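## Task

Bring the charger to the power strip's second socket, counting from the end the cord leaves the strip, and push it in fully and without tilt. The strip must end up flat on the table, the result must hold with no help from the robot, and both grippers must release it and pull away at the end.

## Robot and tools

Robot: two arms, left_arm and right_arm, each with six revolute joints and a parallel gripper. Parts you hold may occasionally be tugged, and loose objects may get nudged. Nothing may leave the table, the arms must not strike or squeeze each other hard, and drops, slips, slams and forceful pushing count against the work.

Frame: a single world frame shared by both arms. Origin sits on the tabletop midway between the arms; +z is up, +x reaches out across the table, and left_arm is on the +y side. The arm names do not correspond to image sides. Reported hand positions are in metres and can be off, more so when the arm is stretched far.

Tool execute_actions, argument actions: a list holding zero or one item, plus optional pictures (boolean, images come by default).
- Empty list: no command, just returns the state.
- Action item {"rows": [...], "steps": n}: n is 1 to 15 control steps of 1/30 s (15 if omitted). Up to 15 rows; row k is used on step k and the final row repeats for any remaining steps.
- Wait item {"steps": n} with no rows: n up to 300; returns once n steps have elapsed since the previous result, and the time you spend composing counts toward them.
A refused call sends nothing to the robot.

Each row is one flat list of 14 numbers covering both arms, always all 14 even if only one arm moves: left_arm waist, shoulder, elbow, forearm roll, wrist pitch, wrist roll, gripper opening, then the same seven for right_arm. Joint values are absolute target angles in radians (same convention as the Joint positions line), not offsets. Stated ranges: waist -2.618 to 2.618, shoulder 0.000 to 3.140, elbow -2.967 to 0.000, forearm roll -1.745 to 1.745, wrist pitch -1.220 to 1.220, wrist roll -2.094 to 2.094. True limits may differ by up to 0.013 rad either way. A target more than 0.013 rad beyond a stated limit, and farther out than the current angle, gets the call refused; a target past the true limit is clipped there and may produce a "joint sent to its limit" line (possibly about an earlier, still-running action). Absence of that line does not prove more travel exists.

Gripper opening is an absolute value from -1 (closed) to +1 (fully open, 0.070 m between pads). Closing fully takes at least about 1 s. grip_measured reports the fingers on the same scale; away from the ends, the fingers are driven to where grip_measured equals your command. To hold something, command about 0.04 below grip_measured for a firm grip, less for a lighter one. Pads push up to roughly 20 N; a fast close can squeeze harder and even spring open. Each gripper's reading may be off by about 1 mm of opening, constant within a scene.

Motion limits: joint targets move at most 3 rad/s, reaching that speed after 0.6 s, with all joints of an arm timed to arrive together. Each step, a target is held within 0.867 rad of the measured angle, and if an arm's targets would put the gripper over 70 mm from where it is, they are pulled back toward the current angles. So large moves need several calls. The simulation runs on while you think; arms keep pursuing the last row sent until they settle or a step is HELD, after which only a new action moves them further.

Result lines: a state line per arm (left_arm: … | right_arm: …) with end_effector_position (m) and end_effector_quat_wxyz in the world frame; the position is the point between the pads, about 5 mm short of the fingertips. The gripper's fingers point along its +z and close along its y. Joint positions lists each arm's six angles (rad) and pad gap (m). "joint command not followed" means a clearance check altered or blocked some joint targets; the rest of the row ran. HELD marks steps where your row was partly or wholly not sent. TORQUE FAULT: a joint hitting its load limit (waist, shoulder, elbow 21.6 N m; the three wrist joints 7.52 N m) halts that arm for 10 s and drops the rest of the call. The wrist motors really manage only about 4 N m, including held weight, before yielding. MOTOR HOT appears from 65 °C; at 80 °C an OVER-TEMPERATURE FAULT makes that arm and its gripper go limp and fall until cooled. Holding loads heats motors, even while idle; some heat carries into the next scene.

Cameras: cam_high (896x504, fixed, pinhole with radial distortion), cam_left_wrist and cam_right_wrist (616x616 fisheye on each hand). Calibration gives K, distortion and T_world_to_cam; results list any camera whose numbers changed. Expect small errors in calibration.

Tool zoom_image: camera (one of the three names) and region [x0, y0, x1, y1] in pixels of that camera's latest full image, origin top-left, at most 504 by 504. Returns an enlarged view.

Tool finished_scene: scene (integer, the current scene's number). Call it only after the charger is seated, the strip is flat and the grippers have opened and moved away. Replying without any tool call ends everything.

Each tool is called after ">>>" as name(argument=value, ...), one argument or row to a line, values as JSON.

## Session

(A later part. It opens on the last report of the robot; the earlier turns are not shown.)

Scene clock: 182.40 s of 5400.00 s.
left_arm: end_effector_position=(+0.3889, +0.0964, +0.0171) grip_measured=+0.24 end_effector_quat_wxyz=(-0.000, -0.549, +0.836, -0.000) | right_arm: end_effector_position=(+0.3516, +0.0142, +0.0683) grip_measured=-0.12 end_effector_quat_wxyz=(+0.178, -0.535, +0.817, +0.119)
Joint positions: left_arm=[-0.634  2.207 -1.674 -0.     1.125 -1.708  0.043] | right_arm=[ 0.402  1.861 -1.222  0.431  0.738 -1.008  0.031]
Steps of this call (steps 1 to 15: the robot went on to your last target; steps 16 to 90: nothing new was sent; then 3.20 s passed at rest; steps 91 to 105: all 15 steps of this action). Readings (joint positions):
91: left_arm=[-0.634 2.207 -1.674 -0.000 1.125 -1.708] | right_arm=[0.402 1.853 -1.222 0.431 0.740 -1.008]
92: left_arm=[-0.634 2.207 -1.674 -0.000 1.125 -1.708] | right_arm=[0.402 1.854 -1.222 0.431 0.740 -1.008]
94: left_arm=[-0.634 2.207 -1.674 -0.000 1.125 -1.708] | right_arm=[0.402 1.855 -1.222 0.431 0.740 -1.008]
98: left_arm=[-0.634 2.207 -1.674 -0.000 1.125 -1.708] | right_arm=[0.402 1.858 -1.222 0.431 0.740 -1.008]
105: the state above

Free so far. Another 3 mm.

>>> execute_actions(
  actions=[
    {"rows":[[-0.634,2.207,-1.674,0,1.125,-1.708,0.2,0.4018,1.862,-1.2215,0.431,0.738,-1.0082,-0.2],[-0.634,2.207,-1.674,0,1.125,-1.708,0.2,0.4018,1.862,-1.2215,0.431,0.738,-1.0082,-0.2],[-0.634,2.207,-1.674,0,1.125,-1.708,0.2,0.4018,1.8635,-1.2215,0.431,0.7376,-1.0082,-0.2],[-0.634,2.207,-1.674,0,1.125,-1.708,0.2,0.4018,1.8635,-1.2215,0.431,0.7376,-1.0082,-0.2],[-0.634,2.207,-1.674,0,1.125,-1.708,0.2,0.4018,1.865,-1.2215,0.431,0.7372,-1.0082,-0.2],[-0.634,2.207,-1.674,0,1.125,-1.708,0.2,0.4018,1.865,-1.2215,0.431,0.7372,-1.0082,-0.2],[-0.634,2.207,-1.674,0,1.125,-1.708,0.2,0.4018,1.8665,-1.2215,0.431,0.7368,-1.0082,-0.2],[-0.634,2.207,-1.674,0,1.125,-1.708,0.2,0.4018,1.8665,-1.2215,0.431,0.7368,-1.0082,-0.2],[-0.634,2.207,-1.674,0,1.125,-1.708,0.2,0.4018,1.868,-1.2215,0.431,0.7364,-1.0082,-0.2]],"steps":15},
  ],
)

>>> zoom_image(
  camera="cam_right_wrist",
  region=[266, 200, 346, 300],
)

Scene clock: 189.90 s of 5400.00 s.
left_arm: end_effector_position=(+0.3889, +0.0963, +0.0171) grip_measured=+0.24 end_effector_quat_wxyz=(-0.000, -0.549, +0.836, -0.000) | right_arm: end_effector_position=(+0.3515, +0.0142, +0.0655) grip_measured=-0.12 end_effector_quat_wxyz=(+0.175, -0.535, +0.818, +0.119)
Joint positions: left_arm=[-0.634  2.207 -1.674 -0.     1.125 -1.708  0.043] | right_arm=[ 0.402  1.868 -1.221  0.432  0.736 -1.008  0.031]
Steps of this call (steps 1 to 15: the robot went on to your last target; steps 16 to 90: nothing new was sent; then 4.00 s passed at rest; steps 91 to 105: all 15 steps of this action). Readings (joint positions):
91: left_arm=[-0.634 2.207 -1.674 -0.000 1.125 -1.708] | right_arm=[0.402 1.861 -1.221 0.431 0.738 -1.008]
92: left_arm=[-0.634 2.207 -1.674 -0.000 1.125 -1.708] | right_arm=[0.402 1.861 -1.221 0.431 0.738 -1.008]
94: left_arm=[-0.634 2.207 -1.674 -0.000 1.125 -1.708] | right_arm=[0.402 1.862 -1.221 0.431 0.738 -1.008]
98: left_arm=[-0.634 2.207 -1.674 -0.000 1.125 -1.708] | right_arm=[0.402 1.866 -1.221 0.432 0.737 -1.008]
105: the state above
camera_calibration (this result's frames):
cam_left_wrist: T_world_to_cam=[[0.916343, -0.400078, -0.0159073, -0.317208], [-0.319786, -0.755192, 0.572207, 0.181096], [-0.240941, -0.519251, -0.819955, 0.279873], [0, 0, 0, 1]] pos_world=[0.416016, 0.155179, 0.120812]
cam_right_wrist: T_world_to_cam=[[0.920969, -0.389613, -0.0042271, -0.31747], [-0.381422, -0.903716, 0.194461, 0.130014], [-0.0795848, -0.17748, -0.980901, 0.217497], [0, 0, 0, 1]] pos_world=[0.35928, 0.0324068, 0.186719]

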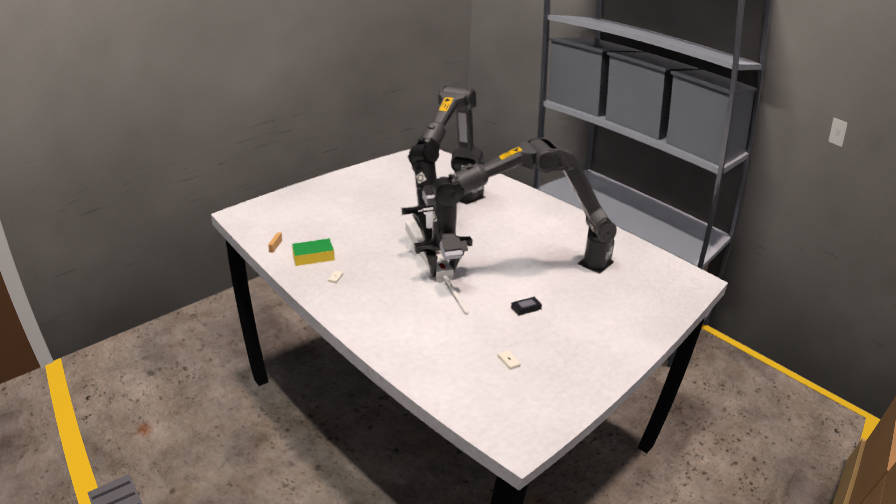

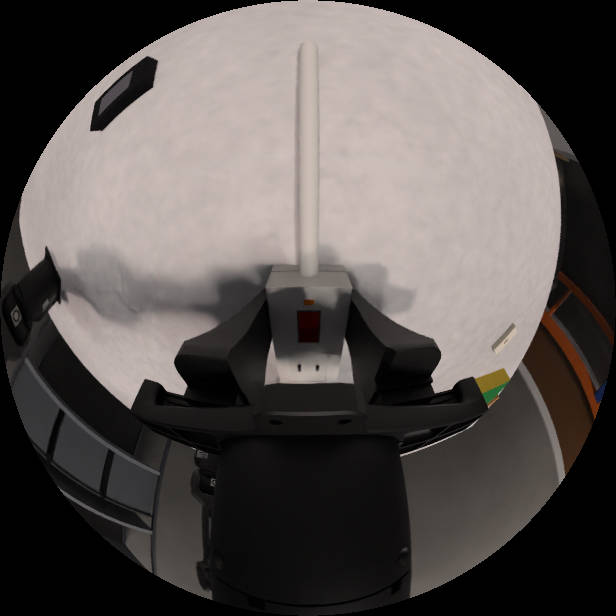

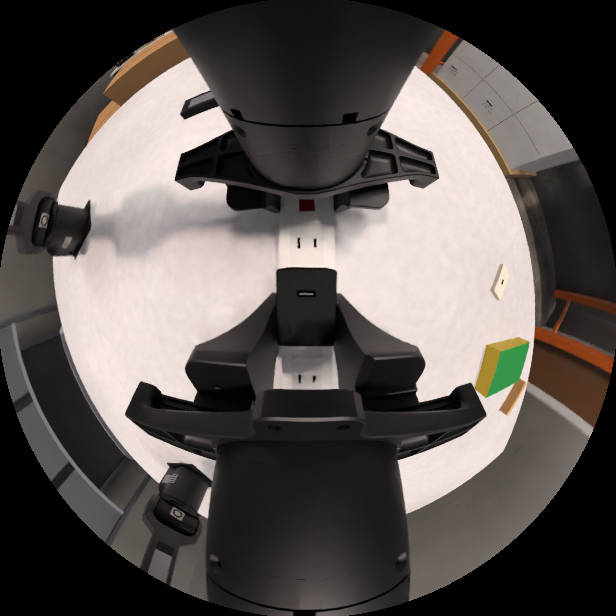

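Region (266, 200, 346, 300) of cam_right_wrist's 616x616 image, scaled by 5.040, with more detail than that image has; it fills the left 403 columns of this view, and the rest is white.

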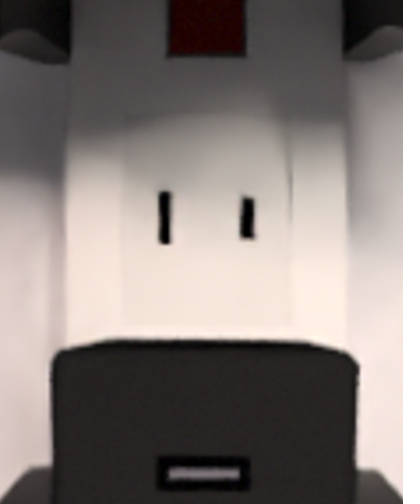

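>>> execute_actions(
  actions=[
    {"rows":[[-0.634,2.207,-1.674,0,1.125,-1.708,0.2,0.4029,1.8691,-1.2203,0.4333,0.7319,-1.0103,-0.2],[-0.634,2.207,-1.674,0,1.125,-1.708,0.2,0.4029,1.8691,-1.2203,0.4333,0.7319,-1.0103,-0.2],[-0.634,2.207,-1.674,0,1.125,-1.708,0.2,0.404,1.8702,-1.2192,0.4356,0.7274,-1.0124,-0.2],[-0.634,2.207,-1.674,0,1.125,-1.708,0.2,0.404,1.8702,-1.2192,0.4356,0.7274,-1.0124,-0.2],[-0.634,2.207,-1.674,0,1.125,-1.708,0.2,0.4051,1.8712,-1.218,0.4378,0.7228,-1.0144,-0.2],[-0.634,2.207,-1.674,0,1.125,-1.708,0.2,0.4051,1.8712,-1.218,0.4378,0.7228,-1.0144,-0.2],[-0.634,2.207,-1.674,0,1.125,-1.708,0.2,0.4063,1.8723,-1.2169,0.4401,0.7183,-1.0165,-0.2],[-0.634,2.207,-1.674,0,1.125,-1.708,0.2,0.4063,1.8723,-1.2169,0.4401,0.7183,-1.0165,-0.2],[-0.634,2.207,-1.674,0,1.125,-1.708,0.2,0.4074,1.8734,-1.2157,0.4424,0.7138,-1.0186,-0.2]],"steps":15},
  ],
  pictures=false,
)

>>> execute_actions(
  actions=[
    {"rows":[[-0.634,2.207,-1.674,0,1.125,-1.708,0.2,0.4074,1.875,-1.2137,0.4442,0.7105,-1.0209,-0.2],[-0.634,2.207,-1.674,0,1.125,-1.708,0.2,0.4074,1.875,-1.2137,0.4442,0.7105,-1.0209,-0.2],[-0.634,2.207,-1.674,0,1.125,-1.708,0.2,0.4074,1.875,-1.2137,0.4442,0.7105,-1.0209,-0.2],[-0.634,2.207,-1.674,0,1.125,-1.708,0.2,0.4074,1.8767,-1.2117,0.4459,0.7072,-1.0233,-0.2],[-0.634,2.207,-1.674,0,1.125,-1.708,0.2,0.4074,1.8767,-1.2117,0.4459,0.7072,-1.0233,-0.2],[-0.634,2.207,-1.674,0,1.125,-1.708,0.2,0.4074,1.8767,-1.2117,0.4459,0.7072,-1.0233,-0.2],[-0.634,2.207,-1.674,0,1.125,-1.708,0.2,0.4074,1.8783,-1.2097,0.4477,0.704,-1.0256,-0.2],[-0.634,2.207,-1.674,0,1.125,-1.708,0.2,0.4074,1.8783,-1.2097,0.4477,0.704,-1.0256,-0.2],[-0.634,2.207,-1.674,0,1.125,-1.708,0.2,0.4074,1.8783,-1.2097,0.4477,0.704,-1.0256,-0.2],[-0.634,2.207,-1.674,0,1.125,-1.708,0.2,0.4074,1.88,-1.2077,0.4494,0.7007,-1.0279,-0.2]],"steps":15},
  ],
)

>>> zoom_image(
  camera="cam_right_wrist",
  region=[266, 200, 346, 300],
)

Scene clock: 202.70 s of 5400.00 s.
left_arm: end_effector_position=(+0.3894, +0.0972, +0.0171) grip_measured=+0.24 end_effector_quat_wxyz=(+0.001, -0.549, +0.836, +0.001) | right_arm: end_effector_position=(+0.3529, +0.0163, +0.0627) grip_measured=-0.12 end_effector_quat_wxyz=(+0.180, -0.535, +0.817, +0.119)
Joint positions: left_arm=[-0.633  2.207 -1.674  0.002  1.125 -1.708  0.043] | right_arm=[ 0.406  1.874 -1.215  0.441  0.714 -1.019  0.031]
Steps of this call (steps 1 to 15: the robot went on to your last target; steps 16 to 90: nothing new was sent; then 9.30 s passed at rest; steps 91 to 105: all 15 steps of this action). Readings (joint positions):
91: left_arm=[-0.634 2.207 -1.674 -0.000 1.125 -1.708] | right_arm=[0.402 1.868 -1.222 0.431 0.736 -1.008]
92: left_arm=[-0.634 2.207 -1.674 -0.000 1.125 -1.708] | right_arm=[0.402 1.869 -1.221 0.432 0.735 -1.010]
94: left_arm=[-0.634 2.207 -1.674 0.000 1.125 -1.708] | right_arm=[0.402 1.871 -1.221 0.433 0.731 -1.012]
98: left_arm=[-0.634 2.207 -1.674 0.001 1.125 -1.708] | right_arm=[0.404 1.873 -1.217 0.438 0.721 -1.016]
105: the state above

Scene clock: 203.20 s of 5400.00 s.
left_arm: end_effector_position=(+0.3894, +0.0972, +0.0171) grip_measured=+0.24 end_effector_quat_wxyz=(+0.001, -0.549, +0.836, +0.000) | right_arm: end_effector_position=(+0.3529, +0.0170, +0.0603) grip_measured=-0.12 end_effector_quat_wxyz=(+0.182, -0.535, +0.816, +0.119)
Joint positions: left_arm=[-0.633  2.207 -1.674  0.002  1.125 -1.708  0.043] | right_arm=[ 0.407  1.877 -1.208  0.45   0.703 -1.028  0.031]
Steps of this call (steps 1 to 15: all 15 steps of this action). Readings (joint positions):
1: left_arm=[-0.633 2.207 -1.674 0.002 1.125 -1.708] | right_arm=[0.406 1.874 -1.215 0.441 0.714 -1.019]
2: left_arm=[-0.633 2.207 -1.674 0.002 1.125 -1.708] | right_arm=[0.406 1.874 -1.214 0.443 0.712 -1.020]
4: left_arm=[-0.633 2.207 -1.674 0.002 1.125 -1.708] | right_arm=[0.406 1.875 -1.213 0.444 0.711 -1.021]
8: left_arm=[-0.633 2.207 -1.674 0.002 1.125 -1.708] | right_arm=[0.407 1.877 -1.210 0.447 0.706 -1.025]
15: the state above
camera_calibration (this result's frames):
cam_left_wrist: T_world_to_cam=[[0.916455, -0.399828, -0.0157316, -0.317389], [-0.320176, -0.75633, 0.570484, 0.182211], [-0.239994, -0.517786, -0.821158, 0.279956], [0, 0, 0, 1]] pos_world=[0.416401, 0.155868, 0.120947]
cam_right_wrist: T_world_to_cam=[[0.921342, -0.388738, 0.00345998, -0.318271], [-0.382691, -0.905372, 0.183984, 0.135233], [-0.0683889, -0.170836, -0.982923, 0.209025], [0, 0, 0, 1]] pos_world=[0.359284, 0.0344211, 0.181676]

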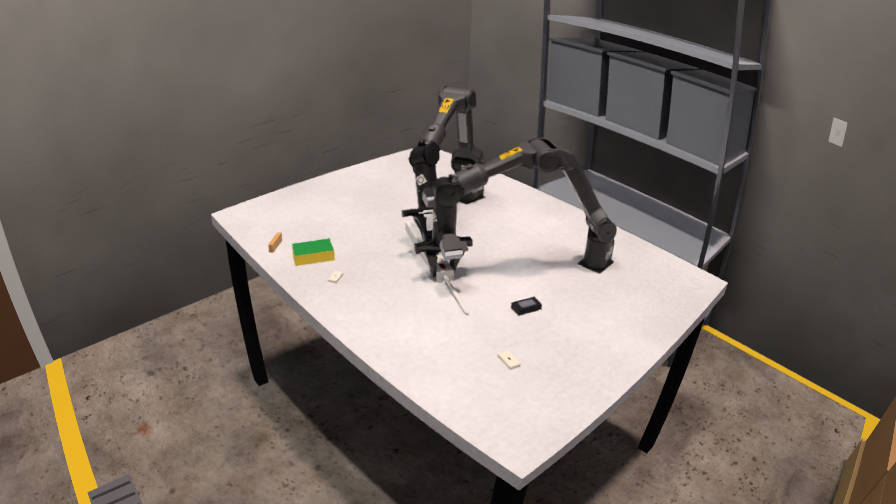

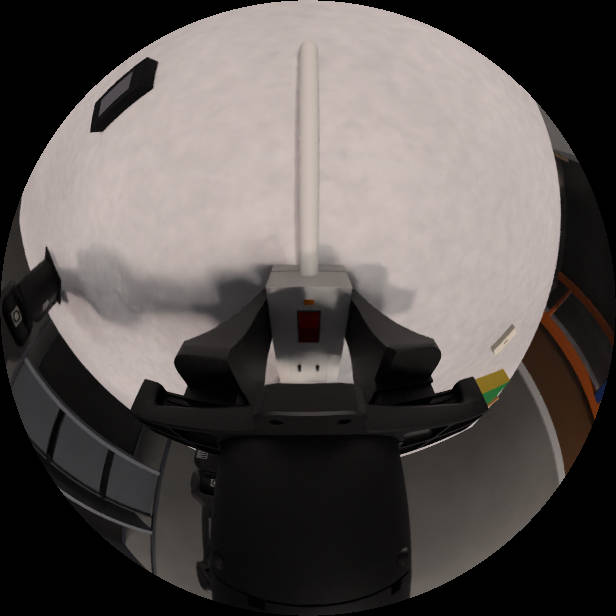

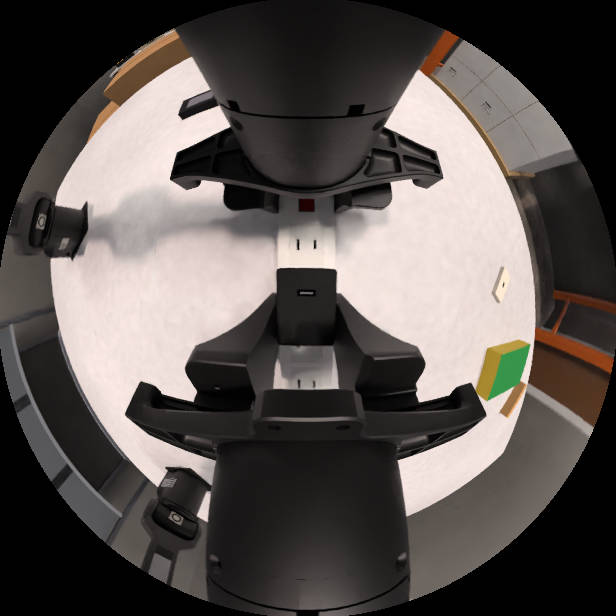

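Region (266, 200, 346, 300) of cam_right_wrist's 616x616 image, scaled by 5.040, with more detail than that image has; it fills the left 403 columns of this view, and the rest is white.

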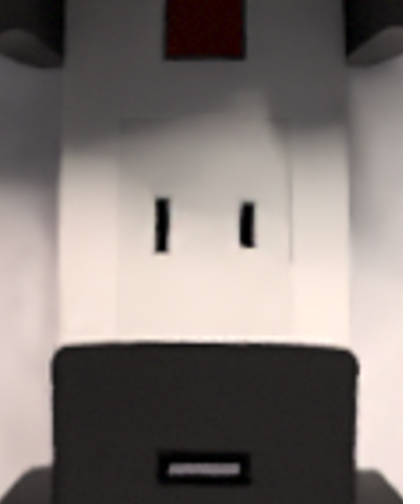

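Continue down to ~0.053.

>>> execute_actions(
  actions=[
    {"rows":[[-0.634,2.207,-1.674,0,1.125,-1.708,0.2,0.4074,1.882,-1.2057,0.4512,0.6974,-1.0302,-0.2],[-0.634,2.207,-1.674,0,1.125,-1.708,0.2,0.4074,1.882,-1.2057,0.4512,0.6974,-1.0302,-0.2],[-0.634,2.207,-1.674,0,1.125,-1.708,0.2,0.4074,1.882,-1.2057,0.4512,0.6974,-1.0302,-0.2],[-0.634,2.207,-1.674,0,1.125,-1.708,0.2,0.4074,1.884,-1.2037,0.453,0.6941,-1.0326,-0.2],[-0.634,2.207,-1.674,0,1.125,-1.708,0.2,0.4074,1.884,-1.2037,0.453,0.6941,-1.0326,-0.2],[-0.634,2.207,-1.674,0,1.125,-1.708,0.2,0.4074,1.884,-1.2037,0.453,0.6941,-1.0326,-0.2],[-0.634,2.207,-1.674,0,1.125,-1.708,0.2,0.4074,1.886,-1.2017,0.4547,0.6909,-1.0349,-0.2],[-0.634,2.207,-1.674,0,1.125,-1.708,0.2,0.4074,1.886,-1.2017,0.4547,0.6909,-1.0349,-0.2],[-0.634,2.207,-1.674,0,1.125,-1.708,0.2,0.4074,1.886,-1.2017,0.4547,0.6909,-1.0349,-0.2],[-0.634,2.207,-1.674,0,1.125,-1.708,0.2,0.4074,1.888,-1.1997,0.4565,0.6876,-1.0372,-0.2],[-0.634,2.207,-1.674,0,1.125,-1.708,0.2,0.4074,1.888,-1.1997,0.4565,0.6876,-1.0372,-0.2],[-0.634,2.207,-1.674,0,1.125,-1.708,0.2,0.4074,1.888,-1.1997,0.4565,0.6876,-1.0372,-0.2],[-0.634,2.207,-1.674,0,1.125,-1.708,0.2,0.4074,1.8905,-1.1977,0.4583,0.6843,-1.0395,-0.2]],"steps":15},
  ],
  pictures=false,
)

>>> execute_actions(
  actions=[
    {"steps":30},
  ],
)

>>> zoom_image(
  camera="cam_right_wrist",
  region=[246, 180, 366, 380],
)

Scene clock: 213.17 s of 5400.00 s.
left_arm: end_effector_position=(+0.3881, +0.0950, +0.0171) grip_measured=+0.24 end_effector_quat_wxyz=(-0.001, -0.549, +0.836, -0.001) | right_arm: end_effector_position=(+0.3525, +0.0167, +0.0538) grip_measured=-0.12 end_effector_quat_wxyz=(+0.180, -0.535, +0.817, +0.119)
Joint positions: left_arm=[-0.636  2.207 -1.674 -0.003  1.125 -1.708  0.043] | right_arm=[ 0.406  1.889 -1.198  0.459  0.686 -1.04   0.031]
Steps of this call (steps 1 to 15: the robot went on to your last target; steps 16 to 90: nothing new was sent; then 6.47 s passed at rest; steps 91 to 105: all 15 steps of this action). Readings (joint positions):
91: left_arm=[-0.634 2.207 -1.674 0.000 1.125 -1.708] | right_arm=[0.407 1.880 -1.208 0.449 0.701 -1.028]
92: left_arm=[-0.634 2.207 -1.674 0.000 1.125 -1.708] | right_arm=[0.407 1.881 -1.207 0.450 0.699 -1.029]
94: left_arm=[-0.636 2.207 -1.674 -0.003 1.125 -1.708] | right_arm=[0.407 1.885 -1.203 0.449 0.697 -1.029]
98: left_arm=[-0.636 2.207 -1.674 -0.004 1.125 -1.708] | right_arm=[0.406 1.887 -1.200 0.452 0.692 -1.034]
105: the state above

Scene clock: 214.17 s of 5400.00 s.
left_arm: end_effector_position=(+0.3888, +0.0958, +0.0171) grip_measured=+0.24 end_effector_quat_wxyz=(-0.000, -0.549, +0.836, -0.001) | right_arm: end_effector_position=(+0.3529, +0.0170, +0.0534) grip_measured=-0.12 end_effector_quat_wxyz=(+0.181, -0.535, +0.817, +0.119)
Joint positions: left_arm=[-0.635  2.207 -1.674 -0.001  1.124 -1.708  0.043] | right_arm=[ 0.408  1.89  -1.198  0.458  0.683 -1.04   0.031]
Steps of this call (steps 1 to 15: the robot went on to your last target; steps 16 to 30: nothing new was sent). Readings (joint positions):
1: left_arm=[-0.636 2.207 -1.674 -0.003 1.125 -1.708] | right_arm=[0.406 1.889 -1.198 0.459 0.686 -1.040]
2: left_arm=[-0.636 2.207 -1.674 -0.003 1.125 -1.708] | right_arm=[0.406 1.889 -1.198 0.459 0.686 -1.040]
4: left_arm=[-0.636 2.207 -1.674 -0.003 1.125 -1.708] | right_arm=[0.406 1.889 -1.198 0.459 0.686 -1.040]
8: left_arm=[-0.636 2.207 -1.674 -0.003 1.125 -1.708] | right_arm=[0.406 1.889 -1.198 0.459 0.686 -1.040]
30: the state above
All arms were judged still, so your last target was given up. Only a new action makes them travel on or press farther. Fingers that are still opening or closing keep moving.
camera_calibration (this result's frames):
cam_left_wrist: T_world_to_cam=[[0.916288, -0.400234, -0.01512, -0.317322], [-0.320067, -0.754404, 0.573089, 0.180704], [-0.240777, -0.520276, -0.819353, 0.279618], [0, 0, 0, 1]] pos_world=[0.415921, 0.154799, 0.120749]
cam_right_wrist: T_world_to_cam=[[0.921122, -0.389263, 0.00298617, -0.318149], [-0.382952, -0.904759, 0.186438, 0.136422], [-0.0698717, -0.172876, -0.982462, 0.202845], [0, 0, 0, 1]] pos_world=[0.35947, 0.034652, 0.174803]

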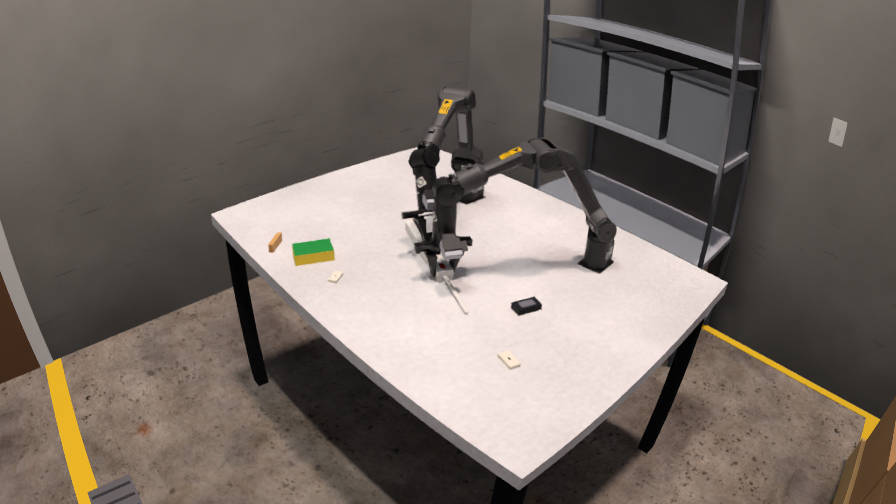

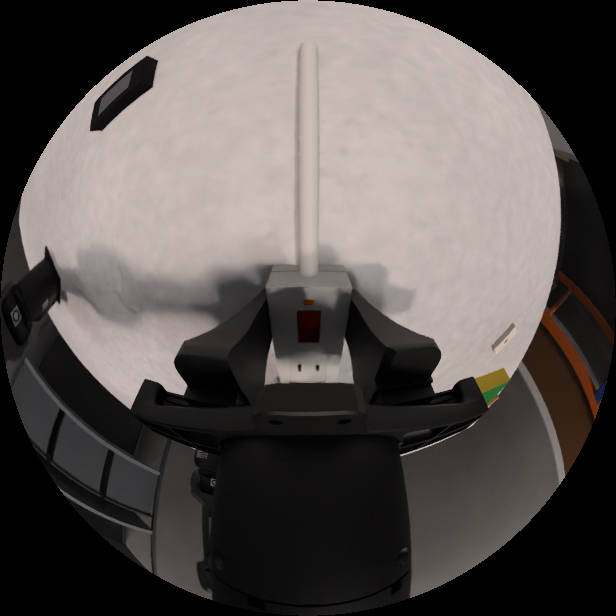

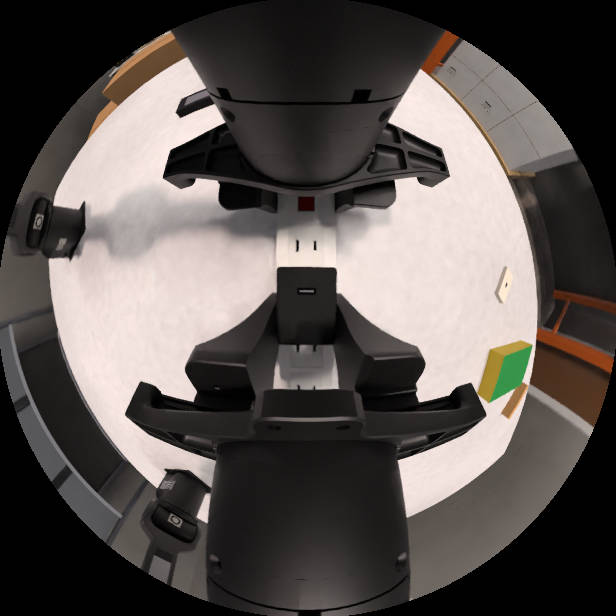

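Region (246, 180, 366, 380) of cam_right_wrist's 616x616 image, scaled by 2.520, with more detail than that image has; it fills the left 302 columns of this view, and the rest is white.

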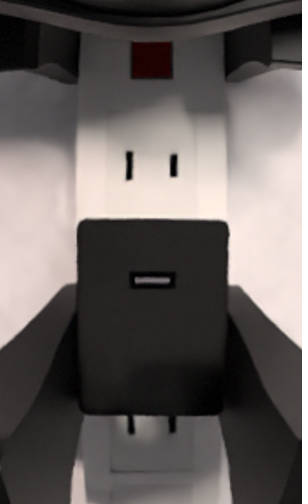

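>>> execute_actions(
  actions=[
    {"rows":[[-0.634,2.207,-1.674,0,1.125,-1.708,0.9,0.4074,1.894,-1.1977,0.4583,0.6843,-1.0395,-0.2]],"steps":12},
  ],
  pictures=false,
)

>>> execute_actions(
  actions=[
    {"rows":[[-0.634,2.05,-1.6,0,1.125,-1.708,0.9,0.4074,1.888,-1.1977,0.4583,0.6843,-1.0395,0.7]],"steps":12},
  ],
  pictures=false,
)

>>> execute_actions(
  actions=[
    {"rows":[[-0.2,1.8,-1.5,0,1.125,-1.5,0.9,0.39,1.79,-1.27,0.4,0.83,-0.98,0.7]],"steps":10},
  ],
  pictures=false,
)

>>> execute_actions(
  actions=[
    {"rows":[[0.1,1.5,-1.3,0,1.125,-1.3,0.9,-0.2,1.4,-1.2,0.2,0.93,-0.8,0.7]],"steps":15},
  ],
  pictures=false,
)

>>> execute_actions(
  actions=[
    {"steps":15},
  ],
)

>>> zoom_image(
  camera="cam_high",
  region=[390, 210, 470, 290],
)

Scene clock: 221.07 s of 5400.00 s.
left_arm: end_effector_position=(+0.3887, +0.0965, +0.0172) grip_measured=+0.90 end_effector_quat_wxyz=(-0.000, -0.549, +0.836, +0.000) | right_arm: end_effector_position=(+0.3527, +0.0170, +0.0529) grip_measured=-0.12 end_effector_quat_wxyz=(+0.180, -0.535, +0.817, +0.119)
Joint positions: left_arm=[-0.634  2.207 -1.674  0.     1.126 -1.708  0.067] | right_arm=[ 0.408  1.891 -1.198  0.459  0.684 -1.04   0.031]
Steps of this call (steps 1 to 90: nothing new was sent; then 3.50 s passed at rest; steps 91 to 102: all 12 steps of this action). Readings (joint positions):
91: left_arm=[-0.634 2.207 -1.674 -0.000 1.126 -1.708] | right_arm=[0.408 1.891 -1.198 0.459 0.684 -1.040]
92: left_arm=[-0.634 2.207 -1.674 0.000 1.128 -1.708] | right_arm=[0.408 1.892 -1.198 0.459 0.684 -1.040]
94: left_arm=[-0.634 2.207 -1.674 0.000 1.129 -1.708] | right_arm=[0.408 1.891 -1.198 0.459 0.684 -1.040]
98: left_arm=[-0.634 2.207 -1.674 0.000 1.128 -1.708] | right_arm=[0.408 1.891 -1.198 0.459 0.684 -1.040]
102: the state above

Scene clock: 221.47 s of 5400.00 s.
left_arm: end_effector_position=(+0.3811, +0.1011, +0.0686) grip_measured=+0.90 end_effector_quat_wxyz=(+0.019, -0.548, +0.835, -0.040) | right_arm: end_effector_position=(+0.3514, +0.0165, +0.0520) grip_measured=+0.65 end_effector_quat_wxyz=(+0.178, -0.535, +0.817, +0.119)
Joint positions: left_arm=[-0.634  2.045 -1.6    0.     1.125 -1.708  0.067] | right_arm=[ 0.408  1.891 -1.195  0.458  0.685 -1.039  0.058]
Steps of this call (steps 1 to 12: all 12 steps of this action). Readings (joint positions):
1: left_arm=[-0.634 2.207 -1.674 0.000 1.126 -1.708] | right_arm=[0.408 1.892 -1.198 0.458 0.683 -1.039]
2: left_arm=[-0.634 2.204 -1.672 0.000 1.126 -1.708] | right_arm=[0.408 1.897 -1.191 0.456 0.683 -1.039]
4: left_arm=[-0.634 2.179 -1.659 0.000 1.125 -1.708] | right_arm=[0.408 1.900 -1.186 0.455 0.685 -1.039]
8: left_arm=[-0.634 2.075 -1.614 0.000 1.125 -1.708] | right_arm=[0.408 1.896 -1.190 0.456 0.685 -1.039]
12: the state above

Scene clock: 221.80 s of 5400.00 s.
left_arm: end_effector_position=(+0.4113, +0.1885, +0.1051) grip_measured=+0.90 end_effector_quat_wxyz=(+0.045, -0.594, +0.801, -0.065) | right_arm: end_effector_position=(+0.3516, +0.0107, +0.1070) grip_measured=+0.70 end_effector_quat_wxyz=(+0.192, -0.540, +0.811, +0.117)
Joint positions: left_arm=[-0.415  1.926 -1.55   0.     1.125 -1.604  0.067] | right_arm=[ 0.391  1.788 -1.272  0.4    0.83  -0.98   0.06 ]
Steps of this call (steps 1 to 10: all 10 steps of this action). Readings (joint positions):
1: left_arm=[-0.634 2.046 -1.600 0.000 1.125 -1.708] | right_arm=[0.408 1.890 -1.195 0.458 0.685 -1.039]
2: left_arm=[-0.631 2.046 -1.599 0.000 1.125 -1.707] | right_arm=[0.408 1.887 -1.197 0.457 0.688 -1.038]
4: left_arm=[-0.605 2.034 -1.592 0.000 1.125 -1.695] | right_arm=[0.405 1.870 -1.210 0.447 0.714 -1.027]
8: left_arm=[-0.485 1.966 -1.566 0.000 1.125 -1.637] | right_arm=[0.393 1.802 -1.262 0.408 0.810 -0.988]
10: the state above

Scene clock: 222.30 s of 5400.00 s.
left_arm: end_effector_position=(+0.3594, +0.3791, +0.1892) grip_measured=+0.90 end_effector_quat_wxyz=(+0.137, -0.665, +0.729, -0.088) | right_arm: end_effector_position=(+0.3783, -0.1555, +0.1796) grip_measured=+0.70 end_effector_quat_wxyz=(+0.252, -0.366, +0.895, +0.021)
Joint positions: left_arm=[ 0.077  1.518 -1.313  0.     1.125 -1.314  0.066] | right_arm=[ 0.005  1.534 -1.226  0.269  0.897 -0.862  0.06 ]
Steps of this call (steps 1 to 15: all 15 steps of this action). Readings (joint positions):
1: left_arm=[-0.380 1.905 -1.542 0.000 1.125 -1.587] | right_arm=[0.390 1.787 -1.273 0.400 0.832 -0.979]
2: left_arm=[-0.346 1.883 -1.532 0.000 1.125 -1.569] | right_arm=[0.386 1.785 -1.272 0.399 0.832 -0.978]
4: left_arm=[-0.279 1.826 -1.503 0.000 1.125 -1.528] | right_arm=[0.360 1.768 -1.268 0.389 0.839 -0.969]
8: left_arm=[-0.141 1.707 -1.429 0.000 1.125 -1.445] | right_arm=[0.243 1.689 -1.255 0.347 0.859 -0.932]
15: the state above

Scene clock: 222.80 s of 5400.00 s.
left_arm: end_effector_position=(+0.3541, +0.3857, +0.1913) grip_measured=+0.90 end_effector_quat_wxyz=(+0.141, -0.667, +0.726, -0.087) | right_arm: end_effector_position=(+0.3586, -0.2397, +0.2132) grip_measured=+0.70 end_effector_quat_wxyz=(+0.273, -0.263, +0.925, -0.039)
Joint positions: left_arm=[ 0.099  1.5   -1.299  0.     1.125 -1.3    0.067] | right_arm=[-0.2    1.4   -1.2    0.2    0.93  -0.8    0.059]
Steps of this call (steps 1 to 15: the robot went on to your last target). Readings (joint positions):
1: left_arm=[0.091 1.506 -1.305 0.000 1.125 -1.306] | right_arm=[-0.029 1.512 -1.222 0.257 0.902 -0.852]
2: left_arm=[0.099 1.499 -1.301 0.000 1.125 -1.301] | right_arm=[-0.063 1.490 -1.217 0.246 0.908 -0.841]
4: left_arm=[0.100 1.498 -1.299 0.000 1.125 -1.300] | right_arm=[-0.130 1.446 -1.209 0.223 0.919 -0.821]
8: left_arm=[0.099 1.499 -1.299 0.000 1.125 -1.300] | right_arm=[-0.199 1.401 -1.200 0.201 0.930 -0.801]
15: the state above
camera_calibration (this result's frames):
cam_left_wrist: T_world_to_cam=[[0.94934, -0.0957344, 0.299313, -0.35613], [-0.234277, -0.850422, 0.471059, 0.314637], [0.209446, -0.517318, -0.829768, 0.406235], [0, 0, 0, 1]] pos_world=[0.326716, 0.443633, 0.295463]
cam_right_wrist: T_world_to_cam=[[0.473345, -0.853113, 0.219415, -0.42056], [-0.880792, -0.461842, 0.104441, 0.178705], [0.0122349, -0.242695, -0.970025, 0.266975], [0, 0, 0, 1]] pos_world=[0.353206, -0.211458, 0.332585]

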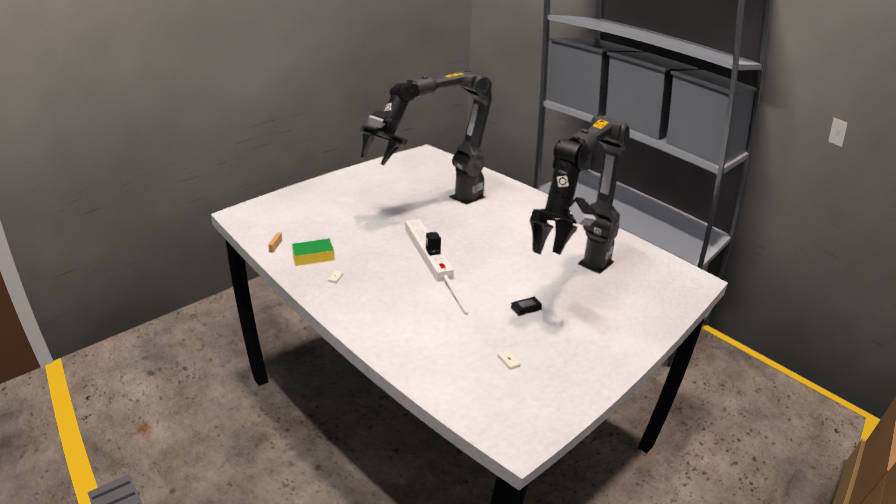

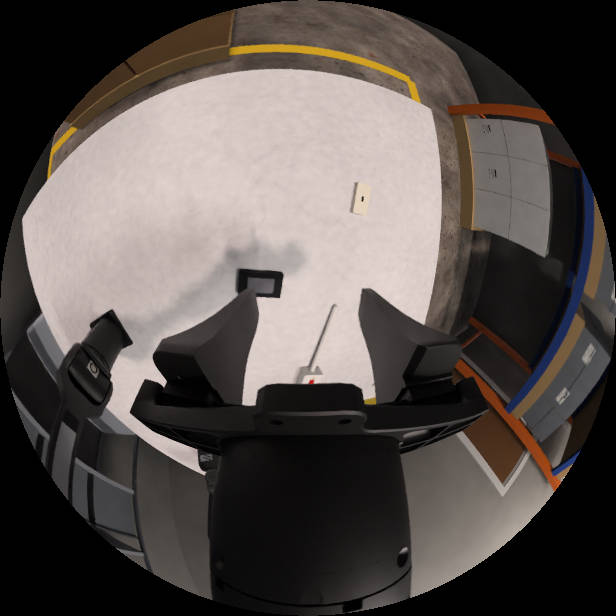

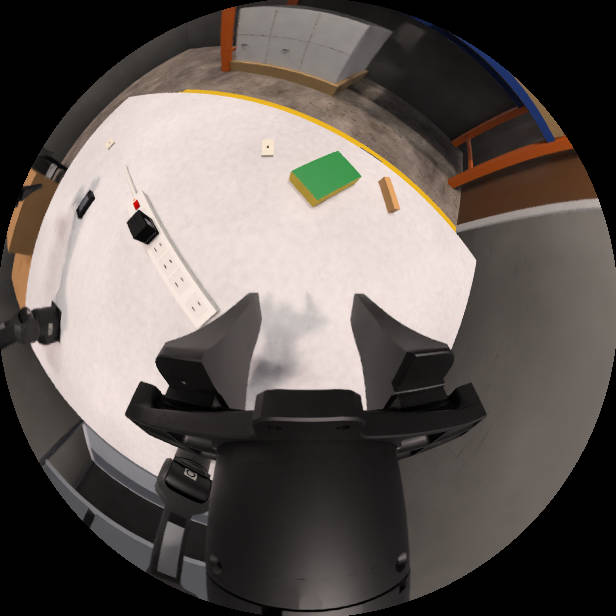

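Region (390, 210, 470, 290) of cam_high's 896x504 image, scaled by 6.300, with more detail than that image has.

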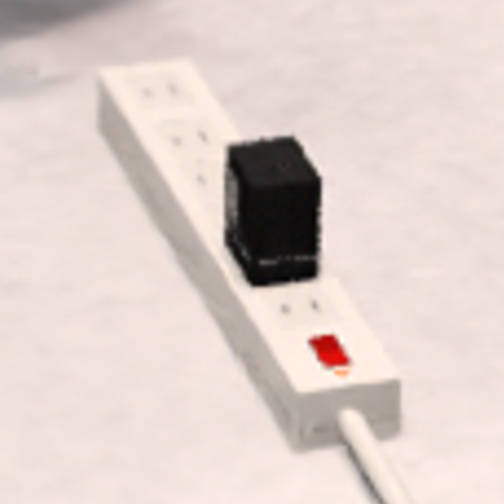

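>>> finished_scene(
  scene=1,
)

The scene is finished: the task was done.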